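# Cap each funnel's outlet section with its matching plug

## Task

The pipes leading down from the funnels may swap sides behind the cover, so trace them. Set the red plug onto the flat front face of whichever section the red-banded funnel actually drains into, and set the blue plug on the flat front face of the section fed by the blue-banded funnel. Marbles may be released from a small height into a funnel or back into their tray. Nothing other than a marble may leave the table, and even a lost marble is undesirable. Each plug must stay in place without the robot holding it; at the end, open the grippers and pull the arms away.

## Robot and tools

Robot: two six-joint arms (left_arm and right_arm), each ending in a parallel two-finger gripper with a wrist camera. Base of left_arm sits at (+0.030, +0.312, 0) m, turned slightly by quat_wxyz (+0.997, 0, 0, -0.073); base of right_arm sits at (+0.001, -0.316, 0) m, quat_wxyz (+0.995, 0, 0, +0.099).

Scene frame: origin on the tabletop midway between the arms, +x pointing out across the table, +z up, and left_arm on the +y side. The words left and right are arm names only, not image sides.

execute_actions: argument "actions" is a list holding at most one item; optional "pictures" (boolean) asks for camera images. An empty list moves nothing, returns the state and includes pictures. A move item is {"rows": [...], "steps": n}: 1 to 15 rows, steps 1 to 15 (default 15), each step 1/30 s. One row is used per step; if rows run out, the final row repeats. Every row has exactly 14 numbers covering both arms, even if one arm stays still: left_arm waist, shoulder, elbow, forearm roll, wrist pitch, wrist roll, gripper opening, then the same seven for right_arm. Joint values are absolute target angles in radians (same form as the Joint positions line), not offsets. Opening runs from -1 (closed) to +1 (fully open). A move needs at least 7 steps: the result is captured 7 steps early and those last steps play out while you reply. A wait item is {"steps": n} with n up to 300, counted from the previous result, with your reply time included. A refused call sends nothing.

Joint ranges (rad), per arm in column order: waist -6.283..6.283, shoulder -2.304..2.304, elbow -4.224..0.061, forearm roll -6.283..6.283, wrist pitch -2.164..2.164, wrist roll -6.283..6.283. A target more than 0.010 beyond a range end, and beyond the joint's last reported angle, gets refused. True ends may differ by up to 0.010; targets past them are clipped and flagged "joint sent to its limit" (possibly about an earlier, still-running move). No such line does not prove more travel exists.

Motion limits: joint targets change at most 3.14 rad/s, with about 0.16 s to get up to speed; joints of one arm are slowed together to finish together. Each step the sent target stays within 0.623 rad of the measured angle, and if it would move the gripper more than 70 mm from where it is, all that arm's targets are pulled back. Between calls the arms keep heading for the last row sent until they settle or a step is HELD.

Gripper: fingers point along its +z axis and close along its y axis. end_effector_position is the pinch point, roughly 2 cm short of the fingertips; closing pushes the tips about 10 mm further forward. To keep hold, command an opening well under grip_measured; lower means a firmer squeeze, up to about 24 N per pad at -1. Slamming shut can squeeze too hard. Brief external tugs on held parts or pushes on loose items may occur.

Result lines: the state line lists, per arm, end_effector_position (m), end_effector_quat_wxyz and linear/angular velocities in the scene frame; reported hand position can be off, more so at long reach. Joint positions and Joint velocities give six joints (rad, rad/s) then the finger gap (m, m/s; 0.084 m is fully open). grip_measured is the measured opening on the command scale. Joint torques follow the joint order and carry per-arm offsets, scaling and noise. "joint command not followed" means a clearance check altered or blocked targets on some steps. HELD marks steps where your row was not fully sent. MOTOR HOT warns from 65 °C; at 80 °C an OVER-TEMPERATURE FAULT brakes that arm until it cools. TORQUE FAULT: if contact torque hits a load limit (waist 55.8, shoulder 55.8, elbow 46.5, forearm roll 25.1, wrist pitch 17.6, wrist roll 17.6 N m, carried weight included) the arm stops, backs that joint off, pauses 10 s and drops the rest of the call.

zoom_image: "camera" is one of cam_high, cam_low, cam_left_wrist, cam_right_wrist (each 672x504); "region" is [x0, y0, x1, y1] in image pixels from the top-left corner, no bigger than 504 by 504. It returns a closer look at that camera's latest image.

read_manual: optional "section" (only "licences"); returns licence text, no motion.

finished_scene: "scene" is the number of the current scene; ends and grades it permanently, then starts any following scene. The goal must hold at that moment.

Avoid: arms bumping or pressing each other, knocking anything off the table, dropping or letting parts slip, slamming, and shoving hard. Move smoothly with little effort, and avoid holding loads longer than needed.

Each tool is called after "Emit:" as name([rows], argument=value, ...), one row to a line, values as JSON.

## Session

Emit:
execute_actions(actions=[])

Scene clock: 0.00 s of 6600.00 s.
left_arm: end_effector_position=(-0.0129, +0.5168, +0.3805) grip_measured=+1.00 end_effector_quat_wxyz=(+0.122, +0.798, +0.280, +0.520) end_effector_velocity=(+0.000, -0.000, -0.000) end_effector_angular_velocity=(-0.001, -0.001, -0.001) | right_arm: end_effector_position=(+0.4071, -0.3822, +0.3411) grip_measured=+1.00 end_effector_quat_wxyz=(-0.385, -0.014, +0.922, +0.029) end_effector_velocity=(-0.000, -0.000, +0.000) end_effector_angular_velocity=(+0.000, +0.000, -0.000)
Joint positions: left_arm=[ 2.684  0.119 -0.484 -0.63  -1.605  2.196  0.084] | right_arm=[-0.329 -0.475 -1.254 -0.051 -1.57   3.002  0.084]
Joint velocities: left_arm=[-0.    -0.001  0.001  0.    -0.     0.     0.   ] | right_arm=[-0.  0.  0.  0. -0.  0. -0.]
Joint torques (N m, as the arm reports them, + toward a larger angle): no reading
Motor temperatures (°C, as the motors report them): left_arm=[30 30 32 31 31 32] | right_arm=[28 29 33 28 33 32]

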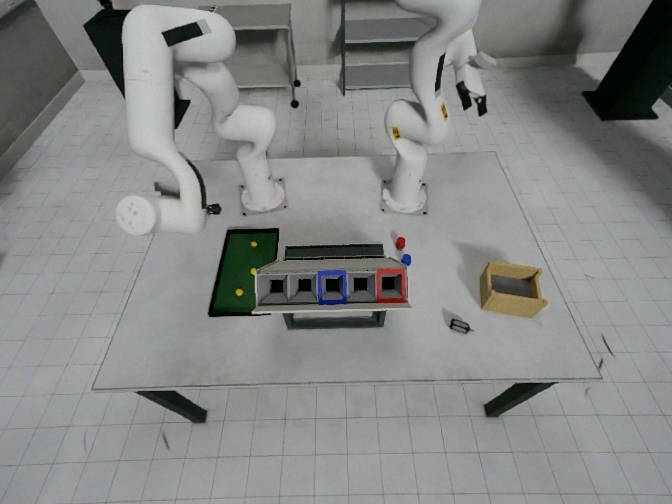

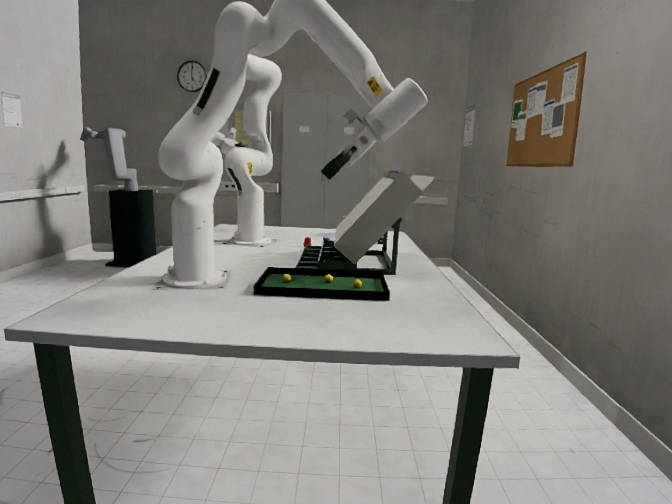

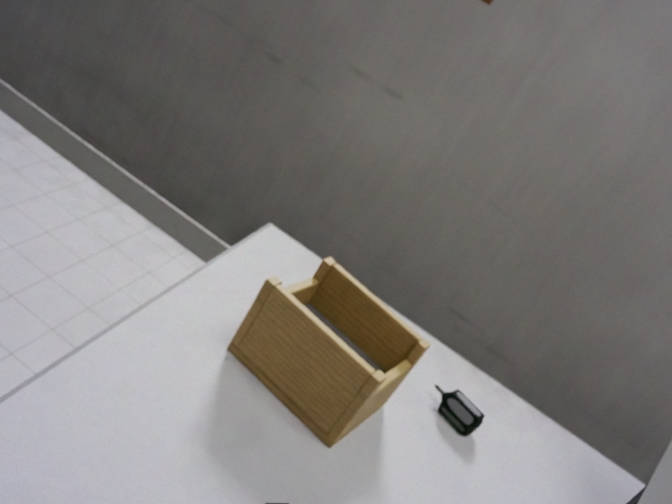

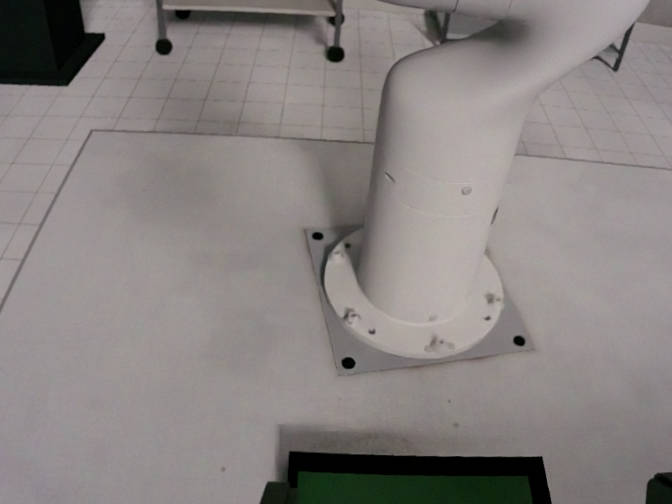

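Emit:
execute_actions([
  {"rows":[[-0.005,0.137,-0.351,0,-0.488,-0.15,1,-0.314,-0.026,-0.646,0,-0.62,2.85,1]]},
])

Emit:
execute_actions([
  {"steps":100},
], pictures=true)

Scene clock: 0.47 s of 6600.00 s.
left_arm: end_effector_position=(+0.0034, +0.4867, +0.3198) grip_measured=+1.00 end_effector_quat_wxyz=(+0.228, +0.860, +0.270, +0.369) end_effector_velocity=(+0.026, -0.147, -0.351) end_effector_angular_velocity=(-1.047, +1.744, -1.183) | right_arm: end_effector_position=(+0.3717, -0.3709, +0.3148) grip_measured=+1.00 end_effector_quat_wxyz=(-0.301, -0.041, +0.952, +0.034) end_effector_velocity=(-0.186, +0.066, -0.195) end_effector_angular_velocity=(+0.145, -1.290, +0.257)
Joint positions: left_arm=[ 2.479  0.125 -0.442 -0.433 -1.4    1.991  0.084] | right_arm=[-0.323 -0.315 -1.038 -0.033 -1.337  2.948  0.084]
Joint velocities: left_arm=[-1.341  0.034  0.246  1.159  1.339 -1.338 -0.   ] | right_arm=[ 0.032  1.001  1.345  0.112  1.618 -0.334 -0.   ]
Joint torques (N m, as the arm reports them, + toward a larger angle): left_arm=[  0.18   2.87 -16.11   1.14  -1.75  -0.26] | right_arm=[ -4.92  28.83 -20.65   0.7   -0.83  -0.65]
Motor temperatures (°C, as the motors report them): left_arm=[30 30 32 31 31 32] | right_arm=[28 29 33 28 33 32]
Steps of this call (steps 1 to 6: nothing new was sent; steps 7 to 14: the first 8 steps of this action). Readings (joint positions):
7: left_arm=[2.684 0.119 -0.484 -0.630 -1.605 2.196] | right_arm=[-0.329 -0.475 -1.254 -0.051 -1.569 3.002]
8: left_arm=[2.681 0.119 -0.483 -0.626 -1.601 2.192] | right_arm=[-0.329 -0.473 -1.250 -0.050 -1.565 3.001]
10: left_arm=[2.642 0.120 -0.476 -0.588 -1.562 2.152] | right_arm=[-0.328 -0.446 -1.212 -0.047 -1.525 2.991]
14: the state above

Scene clock: 3.80 s of 6600.00 s.
left_arm: end_effector_position=(+0.3060, +0.2704, +0.1999) grip_measured=+1.00 end_effector_quat_wxyz=(+0.000, +1.000, -0.000, -0.000) end_effector_velocity=(-0.000, -0.000, +0.000) end_effector_angular_velocity=(-0.001, -0.000, +0.001) | right_arm: end_effector_position=(+0.3786, -0.3603, +0.2498) grip_measured=+1.00 end_effector_quat_wxyz=(-0.000, -0.088, +0.996, -0.000) end_effector_velocity=(+0.000, +0.001, +0.000) end_effector_angular_velocity=(-0.000, -0.000, +0.003)
Joint positions: left_arm=[-0.005  0.137 -0.351 -0.    -0.488 -0.15   0.084] | right_arm=[-0.314 -0.026 -0.646 -0.    -0.62   2.85   0.084]
Joint velocities: left_arm=[ 0.001  0.001  0.001 -0.002 -0.     0.002  0.   ] | right_arm=[ 0.003  0.     0.    -0.     0.     0.    -0.   ]
Joint torques (N m, as the arm reports them, + toward a larger angle): left_arm=[  3.06   6.34 -17.8    2.09  -0.72  -0.06] | right_arm=[ -5.74  18.67 -19.71   0.29  -0.09  -0.43]
Motor temperatures (°C, as the motors report them): left_arm=[30 30 32 31 31 32] | right_arm=[28 29 33 28 33 32]
Kept back: nothing.
Steps of this call (steps 1 to 7: the last 7 steps of your previous action; steps 8 to 90: the robot went on to your last target; steps 91 to 100: nothing new was sent). Readings (joint positions):
1: left_arm=[2.433 0.126 -0.434 -0.395 -1.354 1.945] | right_arm=[-0.322 -0.282 -0.993 -0.029 -1.280 2.937]
2: left_arm=[2.384 0.127 -0.426 -0.357 -1.305 1.895] | right_arm=[-0.321 -0.249 -0.948 -0.025 -1.218 2.926]
4: left_arm=[2.278 0.129 -0.411 -0.286 -1.199 1.789] | right_arm=[-0.319 -0.183 -0.859 -0.018 -1.074 2.903]
8: left_arm=[2.060 0.132 -0.388 -0.177 -0.982 1.572] | right_arm=[-0.316 -0.082 -0.722 -0.006 -0.798 2.869]
100: the state above
All arms were judged still, so your last target was given up. Only a new action makes them travel on or press farther. Fingers that are still opening or closing keep moving.

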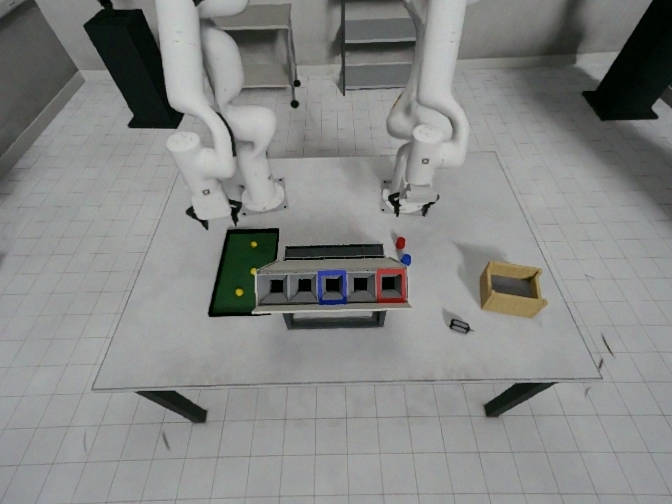

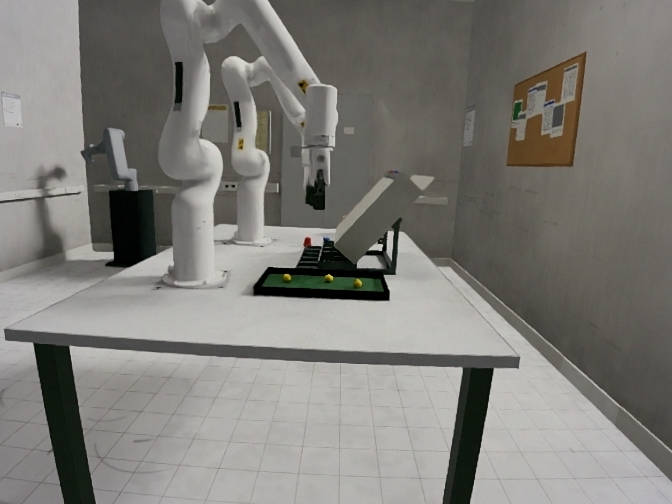

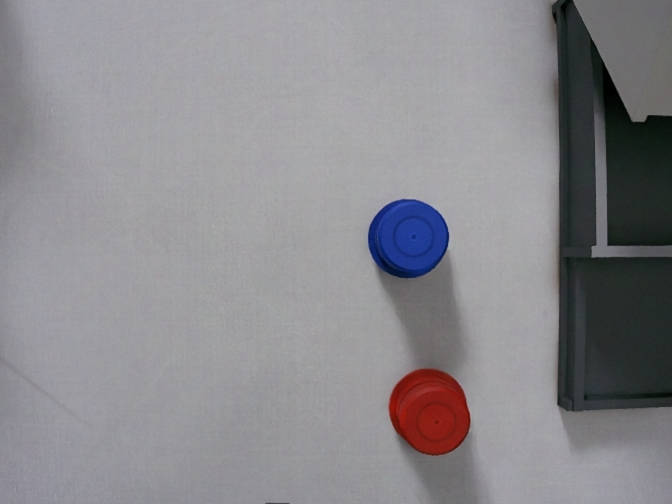

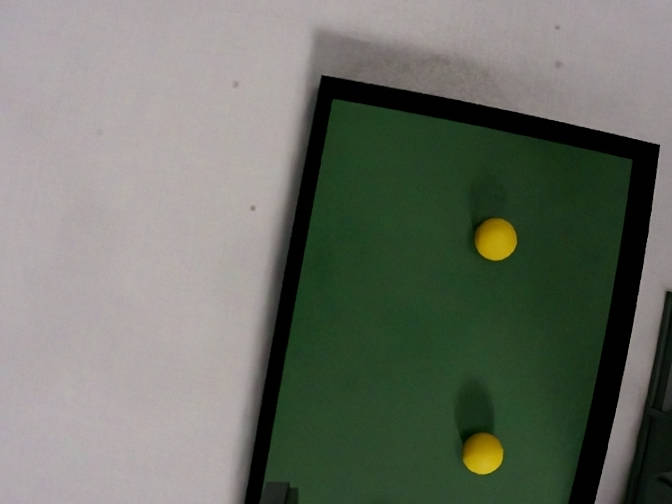

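Emit:
execute_actions([
  {"rows":[[0.035,-0.168,-0.499,0,-0.331,-0.11,1,-0.191,-0.453,-0.384,0,0.069,2.95,1]]},
])

Emit:
execute_actions([
  {"steps":20},
])

Emit:
execute_actions([
  {"rows":[[0.035,-0.521,-0.543,0,-0.022,-0.11,1,-0.191,-0.453,-0.384,0,0.069,2.95,1]]},
])

Emit:
execute_actions([
  {"steps":25},
])

Emit:
execute_actions([
  {"rows":[[0.035,-0.521,-0.543,0,-0.022,-0.11,-1,-0.191,-0.453,-0.384,0,0.069,2.95,-1]]},
])

Emit:
execute_actions([
  {"rows":[[0.035,-0.168,-0.499,0,-0.331,-0.11,-1,-0.26,0.112,-0.925,0,-1.037,2.9,-1]]},
])

Emit:
execute_actions([
  {"steps":40},
])

Emit:
execute_actions([
  {"rows":[[0.035,-0.168,-0.499,0,-0.331,-0.11,-1,0.249,-0.799,-2.094,0,-1.295,3.58,-1]]},
])

Emit:
execute_actions([
  {"steps":45},
])

Emit:
execute_actions([
  {"rows":[[0.035,-0.168,-0.499,0,-0.331,-0.11,-1,0.241,-0.895,-2.185,0,-1.29,3.58,-1]]},
])

Emit:
execute_actions([
  {"steps":15},
])

Emit:
execute_actions([
  {"rows":[[0.035,-0.168,-0.499,0,-0.331,-0.11,-1,0.241,-0.895,-2.185,0,-1.29,3.58,0.2]]},
])

Emit:
execute_actions([
  {"rows":[[0.035,-0.168,-0.499,0,-0.331,-0.11,-1,0.458,-0.314,-1.389,0,-1.075,3.8,1]]},
])

Emit:
execute_actions([
  {"steps":50},
], pictures=true)

Scene clock: 10.53 s of 6600.00 s.
left_arm: end_effector_position=(+0.3498, +0.2720, +0.1713) grip_measured=+1.00 end_effector_quat_wxyz=(-0.000, +1.000, -0.000, -0.000) end_effector_velocity=(+0.210, +0.016, -0.179) end_effector_angular_velocity=(+0.004, +0.021, -0.000) | right_arm: end_effector_position=(+0.3696, -0.3485, +0.1907) grip_measured=+1.00 end_effector_quat_wxyz=(-0.005, -0.090, +0.996, +0.001) end_effector_velocity=(-0.056, +0.062, -0.303) end_effector_angular_velocity=(-0.003, -0.014, +0.030)
Joint positions: left_arm=[ 0.02  -0.057 -0.445  0.    -0.389 -0.125  0.084] | right_arm=[-0.285 -0.126 -0.584 -0.    -0.468  2.873  0.084]
Joint velocities: left_arm=[ 0.129 -0.997 -0.473  0.003  0.502  0.127 -0.   ] | right_arm=[ 0.155 -0.532  0.325 -0.     0.871  0.125  0.   ]
Joint torques (N m, as the arm reports them, + toward a larger angle): left_arm=[  3.61  29.32 -13.87   1.71  -1.19  -0.03] | right_arm=[ -2.01  23.16 -17.83   0.62  -0.01  -0.44]
Motor temperatures (°C, as the motors report them): left_arm=[30 30 32 31 31 32] | right_arm=[28 29 33 28 33 32]
Steps of this call (steps 1 to 90: nothing new was sent; then 3.47 s passed at rest; steps 91 to 98: the first 8 steps of this action). Readings (joint positions):
91: left_arm=[-0.005 0.137 -0.351 -0.000 -0.488 -0.150] | right_arm=[-0.314 -0.026 -0.646 -0.000 -0.620 2.850]
92: left_arm=[-0.005 0.134 -0.353 -0.000 -0.486 -0.149] | right_arm=[-0.313 -0.028 -0.645 0.000 -0.616 2.851]
94: left_arm=[0.001 0.096 -0.371 -0.000 -0.466 -0.144] | right_arm=[-0.307 -0.051 -0.632 0.000 -0.580 2.856]
98: the state above

Scene clock: 11.20 s of 6600.00 s.
left_arm: end_effector_position=(+0.3736, +0.2741, +0.1500) grip_measured=+1.00 end_effector_quat_wxyz=(+0.000, +1.000, -0.000, +0.000) end_effector_velocity=(-0.001, +0.000, -0.001) end_effector_angular_velocity=(+0.001, +0.003, +0.001) | right_arm: end_effector_position=(+0.2958, -0.3151, +0.0386) grip_measured=+1.00 end_effector_quat_wxyz=(-0.000, -0.099, +0.995, +0.000) end_effector_velocity=(-0.025, +0.008, -0.034) end_effector_angular_velocity=(+0.000, -0.021, +0.003)
Joint positions: left_arm=[ 0.035 -0.168 -0.499 -0.    -0.331 -0.11   0.084] | right_arm=[-0.194 -0.443 -0.39  -0.     0.052  2.948  0.084]
Joint velocities: left_arm=[ 0.001 -0.003  0.     0.001  0.001 -0.001 -0.   ] | right_arm=[ 0.027 -0.091  0.052  0.     0.164  0.023  0.   ]
Joint torques (N m, as the arm reports them, + toward a larger angle): left_arm=[  3.04  16.31 -15.5    1.92  -0.65  -0.11] | right_arm=[ -9.05  27.51 -11.5    0.36  -0.1   -0.56]
Motor temperatures (°C, as the motors report them): left_arm=[30 30 32 31 31 32] | right_arm=[28 29 33 28 33 32]
Kept back: nothing.
Steps of this call (steps 1 to 7: the last 7 steps of your previous action; steps 8 to 20: the robot went on to your last target). Readings (joint positions):
1: left_arm=[0.024 -0.087 -0.459 0.000 -0.373 -0.121] | right_arm=[-0.280 -0.144 -0.574 0.000 -0.439 2.878]
2: left_arm=[0.027 -0.110 -0.470 0.000 -0.362 -0.118] | right_arm=[-0.275 -0.162 -0.563 0.000 -0.409 2.882]
4: left_arm=[0.031 -0.137 -0.483 0.000 -0.347 -0.114] | right_arm=[-0.264 -0.199 -0.540 0.000 -0.349 2.890]
8: left_arm=[0.034 -0.159 -0.495 -0.000 -0.336 -0.111] | right_arm=[-0.243 -0.274 -0.494 0.000 -0.225 2.908]
20: the state above

Scene clock: 11.47 s of 6600.00 s.
left_arm: end_effector_position=(+0.3818, +0.2732, +0.0938) grip_measured=+1.00 end_effector_quat_wxyz=(-0.000, +1.000, -0.000, -0.001) end_effector_velocity=(+0.018, -0.002, -0.317) end_effector_angular_velocity=(+0.002, +0.013, -0.002) | right_arm: end_effector_position=(+0.2929, -0.3144, +0.0353) grip_measured=+1.00 end_effector_quat_wxyz=(+0.000, -0.099, +0.995, -0.000) end_effector_velocity=(-0.004, +0.000, -0.003) end_effector_angular_velocity=(+0.000, +0.002, -0.001)
Joint positions: left_arm=[ 0.035 -0.344 -0.521  0.    -0.178 -0.11   0.084] | right_arm=[-0.191 -0.452 -0.385  0.     0.068  2.95   0.084]
Joint velocities: left_arm=[-0.001 -0.97  -0.117  0.001  0.84   0.     0.   ] | right_arm=[ 0.001 -0.009  0.006 -0.     0.012  0.002 -0.   ]
Joint torques (N m, as the arm reports them, + toward a larger angle): left_arm=[  3.16  23.43 -13.54   1.72  -0.73  -0.1 ] | right_arm=[-3.54 23.88 -9.84  0.22  0.05 -0.52]
Motor temperatures (°C, as the motors report them): left_arm=[30 30 32 31 31 32] | right_arm=[28 29 33 28 33 32]
Steps of this call (steps 1 to 8: the first 8 steps of this action). Readings (joint positions):
1: left_arm=[0.035 -0.168 -0.499 -0.000 -0.331 -0.110] | right_arm=[-0.193 -0.445 -0.389 -0.000 0.057 2.948]
2: left_arm=[0.035 -0.171 -0.500 -0.000 -0.328 -0.110] | right_arm=[-0.193 -0.447 -0.388 0.000 0.060 2.949]
4: left_arm=[0.035 -0.207 -0.505 0.000 -0.294 -0.110] | right_arm=[-0.192 -0.450 -0.386 0.000 0.064 2.949]
8: the state above

Scene clock: 12.30 s of 6600.00 s.
left_arm: end_effector_position=(+0.3815, +0.2732, +0.0352) grip_measured=+1.00 end_effector_quat_wxyz=(+0.000, +1.000, -0.000, +0.000) end_effector_velocity=(-0.001, +0.000, -0.001) end_effector_angular_velocity=(+0.000, +0.002, -0.001) | right_arm: end_effector_position=(+0.2924, -0.3143, +0.0349) grip_measured=+1.00 end_effector_quat_wxyz=(+0.000, -0.099, +0.995, -0.000) end_effector_velocity=(+0.000, +0.000, -0.000) end_effector_angular_velocity=(-0.000, -0.000, +0.000)
Joint positions: left_arm=[ 0.035 -0.521 -0.543 -0.    -0.022 -0.11   0.084] | right_arm=[-0.191 -0.453 -0.384 -0.     0.069  2.95   0.084]
Joint velocities: left_arm=[ 0.    -0.003 -0.     0.     0.001  0.001 -0.   ] | right_arm=[ 0. -0.  0.  0.  0. -0. -0.]
Joint torques (N m, as the arm reports them, + toward a larger angle): left_arm=[  3.46  23.26 -10.67   1.7   -0.62  -0.12] | right_arm=[-4.37 23.95 -9.75  0.46 -0.16 -0.55]
Motor temperatures (°C, as the motors report them): left_arm=[30 30 32 31 31 32] | right_arm=[28 29 33 28 33 32]
Kept back: nothing.
Steps of this call (steps 1 to 7: the last 7 steps of your previous action; steps 8 to 25: the robot went on to your last target). Readings (joint positions):
1: left_arm=[0.035 -0.375 -0.525 0.000 -0.150 -0.110] | right_arm=[-0.191 -0.452 -0.385 0.000 0.068 2.950]
2: left_arm=[0.035 -0.406 -0.528 0.000 -0.124 -0.110] | right_arm=[-0.191 -0.452 -0.384 0.000 0.068 2.950]
4: left_arm=[0.035 -0.456 -0.534 -0.000 -0.080 -0.110] | right_arm=[-0.191 -0.453 -0.384 0.000 0.069 2.950]
8: left_arm=[0.035 -0.502 -0.540 -0.000 -0.039 -0.110] | right_arm=[-0.191 -0.453 -0.384 0.000 0.069 2.950]
25: the state above

Scene clock: 12.57 s of 6600.00 s.
left_arm: end_effector_position=(+0.3815, +0.2732, +0.0352) grip_measured=-0.25 end_effector_quat_wxyz=(+0.000, +1.000, -0.000, +0.000) end_effector_velocity=(+0.001, -0.000, +0.000) end_effector_angular_velocity=(-0.000, -0.003, +0.001) | right_arm: end_effector_position=(+0.2924, -0.3143, +0.0348) grip_measured=-0.08 end_effector_quat_wxyz=(-0.000, -0.099, +0.995, -0.000) end_effector_velocity=(-0.000, +0.000, -0.000) end_effector_angular_velocity=(+0.000, +0.000, +0.001)
Joint positions: left_arm=[ 0.035 -0.521 -0.543 -0.    -0.022 -0.11   0.033] | right_arm=[-0.191 -0.453 -0.384 -0.     0.069  2.95   0.041]
Joint velocities: left_arm=[-0.001  0.001 -0.    -0.     0.002 -0.001 -0.209] | right_arm=[ 0.001 -0.    -0.    -0.    -0.     0.    -0.182]
Joint torques (N m, as the arm reports them, + toward a larger angle): left_arm=[  3.61  22.85 -10.29   1.72  -0.73   0.  ] | right_arm=[-4.37 24.05 -9.55  0.22 -0.09 -0.49]
Motor temperatures (°C, as the motors report them): left_arm=[30 30 32 31 31 32] | right_arm=[28 29 33 28 33 32]
Steps of this call (steps 1 to 8: the first 8 steps of this action). Readings (joint positions):
1: left_arm=[0.035 -0.521 -0.543 -0.000 -0.022 -0.110] | right_arm=[-0.191 -0.453 -0.384 -0.000 0.069 2.950]
2: left_arm=[0.035 -0.521 -0.543 -0.000 -0.022 -0.110] | right_arm=[-0.191 -0.453 -0.384 0.000 0.069 2.950]
4: left_arm=[0.035 -0.521 -0.543 -0.000 -0.022 -0.110] | right_arm=[-0.191 -0.453 -0.384 -0.000 0.069 2.950]
8: the state above

Scene clock: 13.07 s of 6600.00 s.
left_arm: end_effector_position=(+0.3830, +0.2731, +0.0930) grip_measured=-0.33 end_effector_quat_wxyz=(+0.000, +1.000, -0.000, +0.001) end_effector_velocity=(-0.020, +0.002, +0.317) end_effector_angular_velocity=(-0.001, -0.006, -0.001) | right_arm: end_effector_position=(+0.3487, -0.3175, +0.0739) grip_measured=-0.46 end_effector_quat_wxyz=(+0.034, -0.098, +0.995, -0.003) end_effector_velocity=(+0.253, -0.019, +0.216) end_effector_angular_velocity=(-0.004, -0.301, -0.014)
Joint positions: left_arm=[ 0.035 -0.347 -0.522  0.    -0.173 -0.11   0.03 ] | right_arm=[-0.201 -0.369 -0.464  0.    -0.026  2.943  0.024]
Joint velocities: left_arm=[-0.     0.969  0.12   0.001 -0.843  0.    -0.   ] | right_arm=[-0.051  0.412 -0.392 -0.    -0.504 -0.036  0.   ]
Joint torques (N m, as the arm reports them, + toward a larger angle): left_arm=[  3.01  17.02 -12.18   1.68  -0.99  -0.13] | right_arm=[ -5.57  26.56 -13.51   0.33  -0.13  -0.48]
Motor temperatures (°C, as the motors report them): left_arm=[30 30 32 31 31 32] | right_arm=[28 29 33 28 33 32]
Steps of this call (steps 1 to 7: the last 7 steps of your previous action; steps 8 to 15: the first 8 steps of this action). Readings (joint positions):
8: left_arm=[0.035 -0.521 -0.543 -0.000 -0.022 -0.110] | right_arm=[-0.191 -0.453 -0.384 -0.000 0.069 2.950]
9: left_arm=[0.035 -0.518 -0.542 0.000 -0.025 -0.110] | right_arm=[-0.191 -0.451 -0.386 -0.000 0.065 2.950]
11: left_arm=[0.035 -0.482 -0.537 -0.000 -0.059 -0.110] | right_arm=[-0.194 -0.427 -0.408 -0.000 0.038 2.948]
15: the state above

Scene clock: 14.40 s of 6600.00 s.
left_arm: end_effector_position=(+0.3736, +0.2741, +0.1499) grip_measured=-0.33 end_effector_quat_wxyz=(+0.000, +1.000, -0.000, -0.000) end_effector_velocity=(+0.000, -0.000, +0.000) end_effector_angular_velocity=(-0.000, -0.001, +0.003) | right_arm: end_effector_position=(+0.4017, -0.3410, +0.4155) grip_measured=-0.46 end_effector_quat_wxyz=(+0.001, -0.090, +0.996, -0.000) end_effector_velocity=(-0.017, -0.001, +0.032) end_effector_angular_velocity=(+0.002, +0.036, -0.001)
Joint positions: left_arm=[ 0.035 -0.168 -0.499  0.    -0.331 -0.11   0.03 ] | right_arm=[-0.259  0.107 -0.92  -0.    -1.025  2.9    0.024]
Joint velocities: left_arm=[-0.001  0.    -0.001 -0.001 -0.    -0.002 -0.   ] | right_arm=[-0.005  0.039 -0.037 -0.    -0.113 -0.004  0.   ]
Joint torques (N m, as the arm reports them, + toward a larger angle): left_arm=[  2.82  16.28 -15.76   1.73  -0.68  -0.09] | right_arm=[ -4.87  13.75 -21.75   1.24  -0.03  -0.38]
Motor temperatures (°C, as the motors report them): left_arm=[30 30 32 31 31 32] | right_arm=[28 29 33 28 33 32]
Kept back: nothing.
Steps of this call (steps 1 to 7: the last 7 steps of your previous action; steps 8 to 40: the robot went on to your last target). Readings (joint positions):
1: left_arm=[0.035 -0.315 -0.518 0.000 -0.201 -0.110] | right_arm=[-0.203 -0.356 -0.477 0.000 -0.043 2.941]
2: left_arm=[0.035 -0.284 -0.514 0.000 -0.228 -0.110] | right_arm=[-0.205 -0.342 -0.491 0.000 -0.061 2.940]
4: left_arm=[0.035 -0.233 -0.508 0.000 -0.272 -0.110] | right_arm=[-0.208 -0.314 -0.517 0.000 -0.097 2.938]
8: left_arm=[0.035 -0.187 -0.501 -0.000 -0.314 -0.110] | right_arm=[-0.215 -0.258 -0.570 0.000 -0.178 2.933]
40: the state above

Scene clock: 14.67 s of 6600.00 s.
left_arm: end_effector_position=(+0.3736, +0.2741, +0.1499) grip_measured=-0.33 end_effector_quat_wxyz=(+0.000, +1.000, -0.000, -0.000) end_effector_velocity=(+0.000, +0.000, +0.001) end_effector_angular_velocity=(-0.001, -0.003, +0.002) | right_arm: end_effector_position=(+0.4405, -0.2966, +0.4196) grip_measured=-0.46 end_effector_quat_wxyz=(-0.027, -0.075, +0.997, +0.001) end_effector_velocity=(+0.205, +0.235, -0.003) end_effector_angular_velocity=(-0.050, +0.262, -0.176)
Joint positions: left_arm=[ 0.035 -0.168 -0.499  0.    -0.331 -0.11   0.03 ] | right_arm=[-0.153 -0.027 -1.058  0.    -1.086  3.035  0.024]
Joint velocities: left_arm=[ 0.001  0.002  0.    -0.001  0.001  0.     0.   ] | right_arm=[ 0.514 -0.717 -0.719 -0.    -0.266  0.691 -0.   ]
Joint torques (N m, as the arm reports them, + toward a larger angle): left_arm=[  2.86  15.96 -15.71   1.8   -0.69  -0.07] | right_arm=[ -5.79  21.36 -22.7    0.47  -0.16  -0.59]
Motor temperatures (°C, as the motors report them): left_arm=[30 30 32 31 31 32] | right_arm=[28 29 33 28 33 32]
Steps of this call (steps 1 to 8: the first 8 steps of this action). Readings (joint positions):
1: left_arm=[0.035 -0.168 -0.499 -0.000 -0.331 -0.110] | right_arm=[-0.259 0.108 -0.922 -0.000 -1.028 2.900]
2: left_arm=[0.035 -0.168 -0.499 -0.000 -0.331 -0.110] | right_arm=[-0.257 0.106 -0.925 -0.000 -1.032 2.904]
4: left_arm=[0.035 -0.168 -0.499 -0.000 -0.331 -0.110] | right_arm=[-0.231 0.074 -0.959 -0.000 -1.048 2.938]
8: the state above

Scene clock: 16.17 s of 6600.00 s.
left_arm: end_effector_position=(+0.3736, +0.2741, +0.1499) grip_measured=-0.33 end_effector_quat_wxyz=(+0.000, +1.000, -0.000, -0.000) end_effector_velocity=(-0.000, +0.000, -0.000) end_effector_angular_velocity=(+0.000, +0.001, -0.003) | right_arm: end_effector_position=(+0.6598, -0.0016, +0.4200) grip_measured=-0.46 end_effector_quat_wxyz=(-0.000, -0.004, +1.000, -0.000) end_effector_velocity=(+0.002, +0.006, -0.001) end_effector_angular_velocity=(+0.002, -0.003, -0.001)
Joint positions: left_arm=[ 0.035 -0.168 -0.499 -0.    -0.331 -0.11   0.03 ] | right_arm=[ 0.248 -0.797 -2.092 -0.    -1.295  3.579  0.024]
Joint velocities: left_arm=[ 0.    -0.002 -0.     0.001  0.     0.002 -0.   ] | right_arm=[ 0.007 -0.013 -0.02   0.    -0.003  0.008  0.   ]
Joint torques (N m, as the arm reports them, + toward a larger angle): left_arm=[  3.09  16.07 -15.56   1.8   -0.74  -0.04] | right_arm=[ -4.93  54.7  -21.82   0.96  -0.13  -0.54]
Motor temperatures (°C, as the motors report them): left_arm=[30 30 32 31 31 32] | right_arm=[28 29 33 28 33 32]
Kept back: nothing.
Steps of this call (steps 1 to 7: the last 7 steps of your previous action; steps 8 to 45: the robot went on to your last target). Readings (joint positions):
1: left_arm=[0.035 -0.168 -0.499 0.000 -0.331 -0.110] | right_arm=[-0.136 -0.051 -1.082 0.000 -1.095 3.058]
2: left_arm=[0.035 -0.168 -0.499 -0.000 -0.331 -0.110] | right_arm=[-0.120 -0.075 -1.106 0.000 -1.103 3.080]
4: left_arm=[0.035 -0.168 -0.499 -0.000 -0.331 -0.110] | right_arm=[-0.089 -0.124 -1.155 0.000 -1.119 3.121]
8: left_arm=[0.035 -0.168 -0.499 -0.000 -0.331 -0.110] | right_arm=[-0.034 -0.223 -1.255 0.000 -1.148 3.196]
45: the state above

Scene clock: 16.43 s of 6600.00 s.
left_arm: end_effector_position=(+0.3736, +0.2741, +0.1499) grip_measured=-0.33 end_effector_quat_wxyz=(+0.000, +1.000, -0.000, -0.000) end_effector_velocity=(+0.000, -0.000, +0.000) end_effector_angular_velocity=(-0.001, -0.001, +0.002) | right_arm: end_effector_position=(+0.6797, +0.0032, +0.3944) grip_measured=-0.46 end_effector_quat_wxyz=(-0.001, -0.001, +1.000, -0.001) end_effector_velocity=(+0.049, +0.012, -0.058) end_effector_angular_velocity=(+0.003, -0.006, -0.014)
Joint positions: left_arm=[ 0.035 -0.168 -0.499  0.    -0.331 -0.11   0.03 ] | right_arm=[ 0.242 -0.876 -2.164 -0.    -1.291  3.58   0.024]
Joint velocities: left_arm=[-0.001  0.    -0.    -0.002  0.001 -0.001  0.   ] | right_arm=[-0.013 -0.192 -0.19  -0.     0.009  0.001  0.   ]
Joint torques (N m, as the arm reports them, + toward a larger angle): left_arm=[  3.48  15.8  -15.51   1.75  -0.64   0.02] | right_arm=[ -3.43  71.93 -24.38   0.87  -0.23  -0.43]
Motor temperatures (°C, as the motors report them): left_arm=[30 30 32 31 31 32] | right_arm=[28 29 33 28 33 32]
Steps of this call (steps 1 to 8: the first 8 steps of this action). Readings (joint positions):
1: left_arm=[0.035 -0.168 -0.499 -0.000 -0.331 -0.110] | right_arm=[0.248 -0.798 -2.092 -0.000 -1.295 3.579]
2: left_arm=[0.035 -0.168 -0.499 -0.000 -0.331 -0.110] | right_arm=[0.248 -0.801 -2.096 -0.000 -1.295 3.580]
4: left_arm=[0.035 -0.168 -0.499 -0.000 -0.331 -0.110] | right_arm=[0.246 -0.826 -2.122 0.000 -1.294 3.580]
8: the state above

Scene clock: 16.93 s of 6600.00 s.
left_arm: end_effector_position=(+0.3736, +0.2741, +0.1499) grip_measured=-0.33 end_effector_quat_wxyz=(+0.000, +1.000, -0.000, -0.000) end_effector_velocity=(+0.001, -0.000, +0.000) end_effector_angular_velocity=(-0.000, -0.002, +0.001) | right_arm: end_effector_position=(+0.6850, +0.0045, +0.3897) grip_measured=-0.46 end_effector_quat_wxyz=(+0.000, -0.000, +1.000, +0.000) end_effector_velocity=(-0.000, +0.001, -0.001) end_effector_angular_velocity=(-0.001, +0.001, +0.001)
Joint positions: left_arm=[ 0.035 -0.168 -0.499 -0.    -0.331 -0.11   0.03 ] | right_arm=[ 0.241 -0.895 -2.185  0.    -1.29   3.58   0.024]
Joint velocities: left_arm=[-0.     0.    -0.001 -0.     0.001 -0.001 -0.   ] | right_arm=[ 0.001 -0.002 -0.001 -0.001 -0.001 -0.     0.   ]
Joint torques (N m, as the arm reports them, + toward a larger angle): left_arm=[  3.17  16.25 -15.59   1.93  -0.66  -0.04] | right_arm=[ -7.    57.53 -22.08   1.1   -0.13  -0.41]
Motor temperatures (°C, as the motors report them): left_arm=[30 30 32 31 31 32] | right_arm=[28 29 33 28 33 32]
Kept back: nothing.
Steps of this call (steps 1 to 7: the last 7 steps of your previous action; steps 8 to 15: the robot went on to your last target). Readings (joint positions):
1: left_arm=[0.035 -0.168 -0.499 0.000 -0.331 -0.110] | right_arm=[0.242 -0.881 -2.169 -0.000 -1.291 3.580]
2: left_arm=[0.035 -0.168 -0.499 0.000 -0.331 -0.110] | right_arm=[0.242 -0.885 -2.174 -0.000 -1.290 3.580]
4: left_arm=[0.035 -0.168 -0.499 -0.000 -0.331 -0.110] | right_arm=[0.241 -0.889 -2.179 -0.000 -1.290 3.580]
8: left_arm=[0.035 -0.168 -0.499 0.000 -0.331 -0.110] | right_arm=[0.241 -0.893 -2.184 0.000 -1.290 3.580]
15: the state above

Scene clock: 17.20 s of 6600.00 s.
left_arm: end_effector_position=(+0.3736, +0.2741, +0.1499) grip_measured=-0.33 end_effector_quat_wxyz=(+0.000, +1.000, -0.000, -0.000) end_effector_velocity=(+0.000, -0.000, +0.000) end_effector_angular_velocity=(-0.001, -0.001, +0.000) | right_arm: end_effector_position=(+0.6851, +0.0045, +0.3896) grip_measured=+0.16 end_effector_quat_wxyz=(+0.000, -0.000, +1.000, +0.000) end_effector_velocity=(+0.001, -0.001, -0.000) end_effector_angular_velocity=(-0.000, +0.000, -0.002)
Joint positions: left_arm=[ 0.035 -0.168 -0.499  0.    -0.331 -0.11   0.03 ] | right_arm=[ 0.241 -0.895 -2.185  0.    -1.29   3.58   0.051]
Joint velocities: left_arm=[-0.     0.001 -0.    -0.002  0.     0.001 -0.   ] | right_arm=[-0.002 -0.     0.    -0.     0.    -0.     0.02 ]
Joint torques (N m, as the arm reports them, + toward a larger angle): left_arm=[  2.56  15.97 -15.7    1.8   -0.66  -0.07] | right_arm=[ -5.21  56.57 -22.33   1.23  -0.19  -0.38]
Motor temperatures (°C, as the motors report them): left_arm=[30 30 32 31 31 32] | right_arm=[28 29 33 28 33 32]
Steps of this call (steps 1 to 8: the first 8 steps of this action). Readings (joint positions):
1: left_arm=[0.035 -0.168 -0.499 -0.000 -0.331 -0.110] | right_arm=[0.241 -0.895 -2.185 0.000 -1.290 3.580]
2: left_arm=[0.035 -0.168 -0.499 -0.000 -0.331 -0.110] | right_arm=[0.241 -0.895 -2.185 0.000 -1.290 3.580]
4: left_arm=[0.035 -0.168 -0.499 0.000 -0.331 -0.110] | right_arm=[0.241 -0.895 -2.185 0.000 -1.290 3.580]
8: the state above

Scene clock: 17.70 s of 6600.00 s.
left_arm: end_effector_position=(+0.3736, +0.2741, +0.1499) grip_measured=-0.33 end_effector_quat_wxyz=(+0.000, +1.000, -0.000, -0.000) end_effector_velocity=(+0.000, +0.000, +0.001) end_effector_angular_velocity=(-0.000, -0.002, -0.001) | right_arm: end_effector_position=(+0.6423, +0.0271, +0.4237) grip_measured=+0.98 end_effector_quat_wxyz=(+0.016, -0.000, +1.000, +0.009) end_effector_velocity=(-0.264, +0.093, +0.124) end_effector_angular_velocity=(+0.058, -0.086, -0.003)
Joint positions: left_arm=[ 0.035 -0.168 -0.499  0.    -0.331 -0.11   0.03 ] | right_arm=[ 0.294 -0.753 -2.028  0.    -1.238  3.633  0.083]
Joint velocities: left_arm=[ 0.001  0.002  0.     0.    -0.     0.002 -0.   ] | right_arm=[ 0.284  0.762  0.939 -0.     0.28   0.287  0.011]
Joint torques (N m, as the arm reports them, + toward a larger angle): left_arm=[  2.9   16.45 -15.71   2.02  -0.66  -0.05] | right_arm=[ -6.3   45.34 -19.19   0.9   -0.09  -0.29]
Motor temperatures (°C, as the motors report them): left_arm=[30 30 32 31 31 32] | right_arm=[28 29 33 28 33 32]
Steps of this call (steps 1 to 7: the last 7 steps of your previous action; steps 8 to 15: the first 8 steps of this action). Readings (joint positions):
8: left_arm=[0.035 -0.168 -0.499 0.000 -0.331 -0.110] | right_arm=[0.241 -0.895 -2.185 0.000 -1.290 3.580]
9: left_arm=[0.035 -0.168 -0.499 0.000 -0.331 -0.110] | right_arm=[0.242 -0.892 -2.181 -0.000 -1.288 3.581]
11: left_arm=[0.035 -0.168 -0.499 0.000 -0.331 -0.110] | right_arm=[0.253 -0.861 -2.144 -0.000 -1.276 3.594]
15: the state above

Scene clock: 19.37 s of 6600.00 s.
left_arm: end_effector_position=(+0.3736, +0.2741, +0.1499) grip_measured=-0.33 end_effector_quat_wxyz=(+0.000, +1.000, -0.000, -0.000) end_effector_velocity=(+0.000, +0.000, +0.000) end_effector_angular_velocity=(+0.001, -0.001, -0.001) | right_arm: end_effector_position=(+0.4504, +0.0292, +0.4197) grip_measured=+1.00 end_effector_quat_wxyz=(+0.000, +0.001, +1.000, -0.000) end_effector_velocity=(-0.001, +0.001, +0.000) end_effector_angular_velocity=(-0.000, -0.000, +0.003)
Joint positions: left_arm=[ 0.035 -0.168 -0.499 -0.    -0.331 -0.11   0.03 ] | right_arm=[ 0.458 -0.314 -1.389 -0.    -1.075  3.8    0.084]
Joint velocities: left_arm=[-0.     0.001 -0.     0.002 -0.    -0.001 -0.   ] | right_arm=[ 0.003  0.     0.    -0.     0.    -0.     0.   ]
Joint torques (N m, as the arm reports them, + toward a larger angle): left_arm=[  3.27  16.2  -15.64   1.88  -0.67  -0.04] | right_arm=[ -5.26  36.32 -22.36   0.75   0.01  -0.56]
Motor temperatures (°C, as the motors report them): left_arm=[30 30 32 31 31 32] | right_arm=[28 29 33 28 33 32]
Kept back: nothing.
Steps of this call (steps 1 to 7: the last 7 steps of your previous action; steps 8 to 45: the robot went on to your last target; steps 46 to 50: nothing new was sent). Readings (joint positions):
1: left_arm=[0.035 -0.168 -0.499 0.000 -0.331 -0.110] | right_arm=[0.303 -0.728 -1.996 0.000 -1.228 3.643]
2: left_arm=[0.035 -0.168 -0.499 -0.000 -0.331 -0.110] | right_arm=[0.313 -0.703 -1.962 0.000 -1.219 3.652]
4: left_arm=[0.035 -0.168 -0.499 -0.000 -0.331 -0.110] | right_arm=[0.331 -0.654 -1.891 0.000 -1.201 3.671]
8: left_arm=[0.035 -0.168 -0.499 -0.000 -0.331 -0.110] | right_arm=[0.367 -0.558 -1.749 0.000 -1.165 3.708]
50: the state above
All arms were judged still, so your last target was given up. Only a new action makes them travel on or press farther. Fingers that are still opening or closing keep moving.

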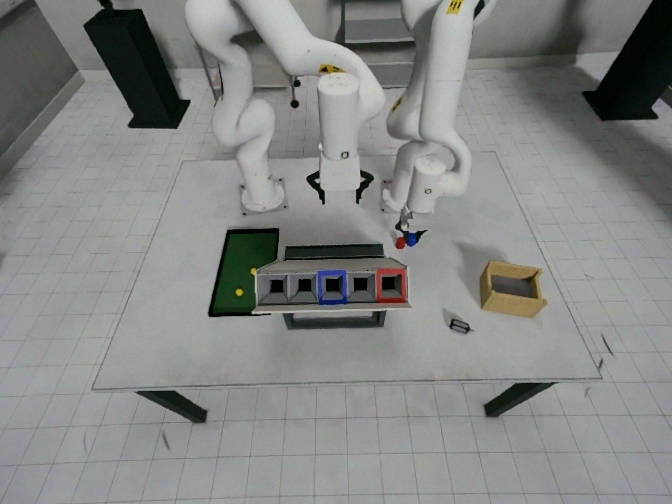

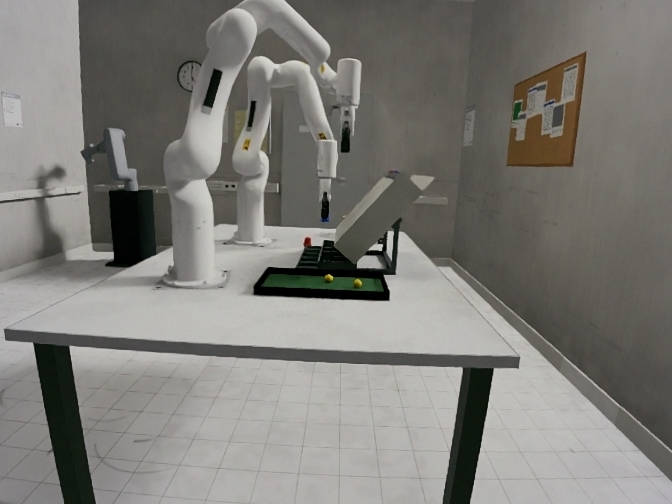

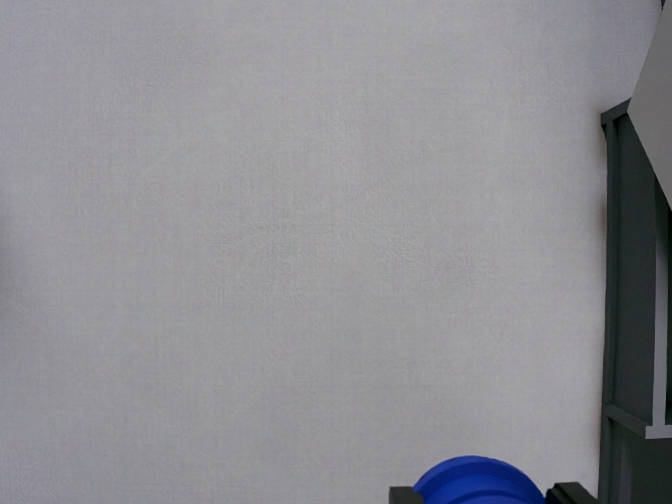

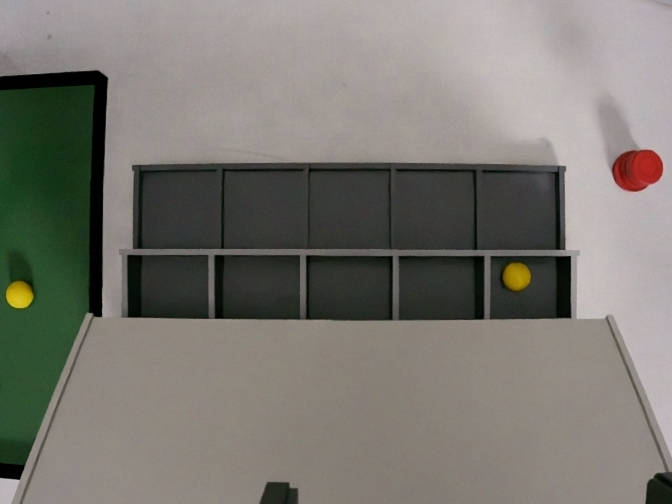

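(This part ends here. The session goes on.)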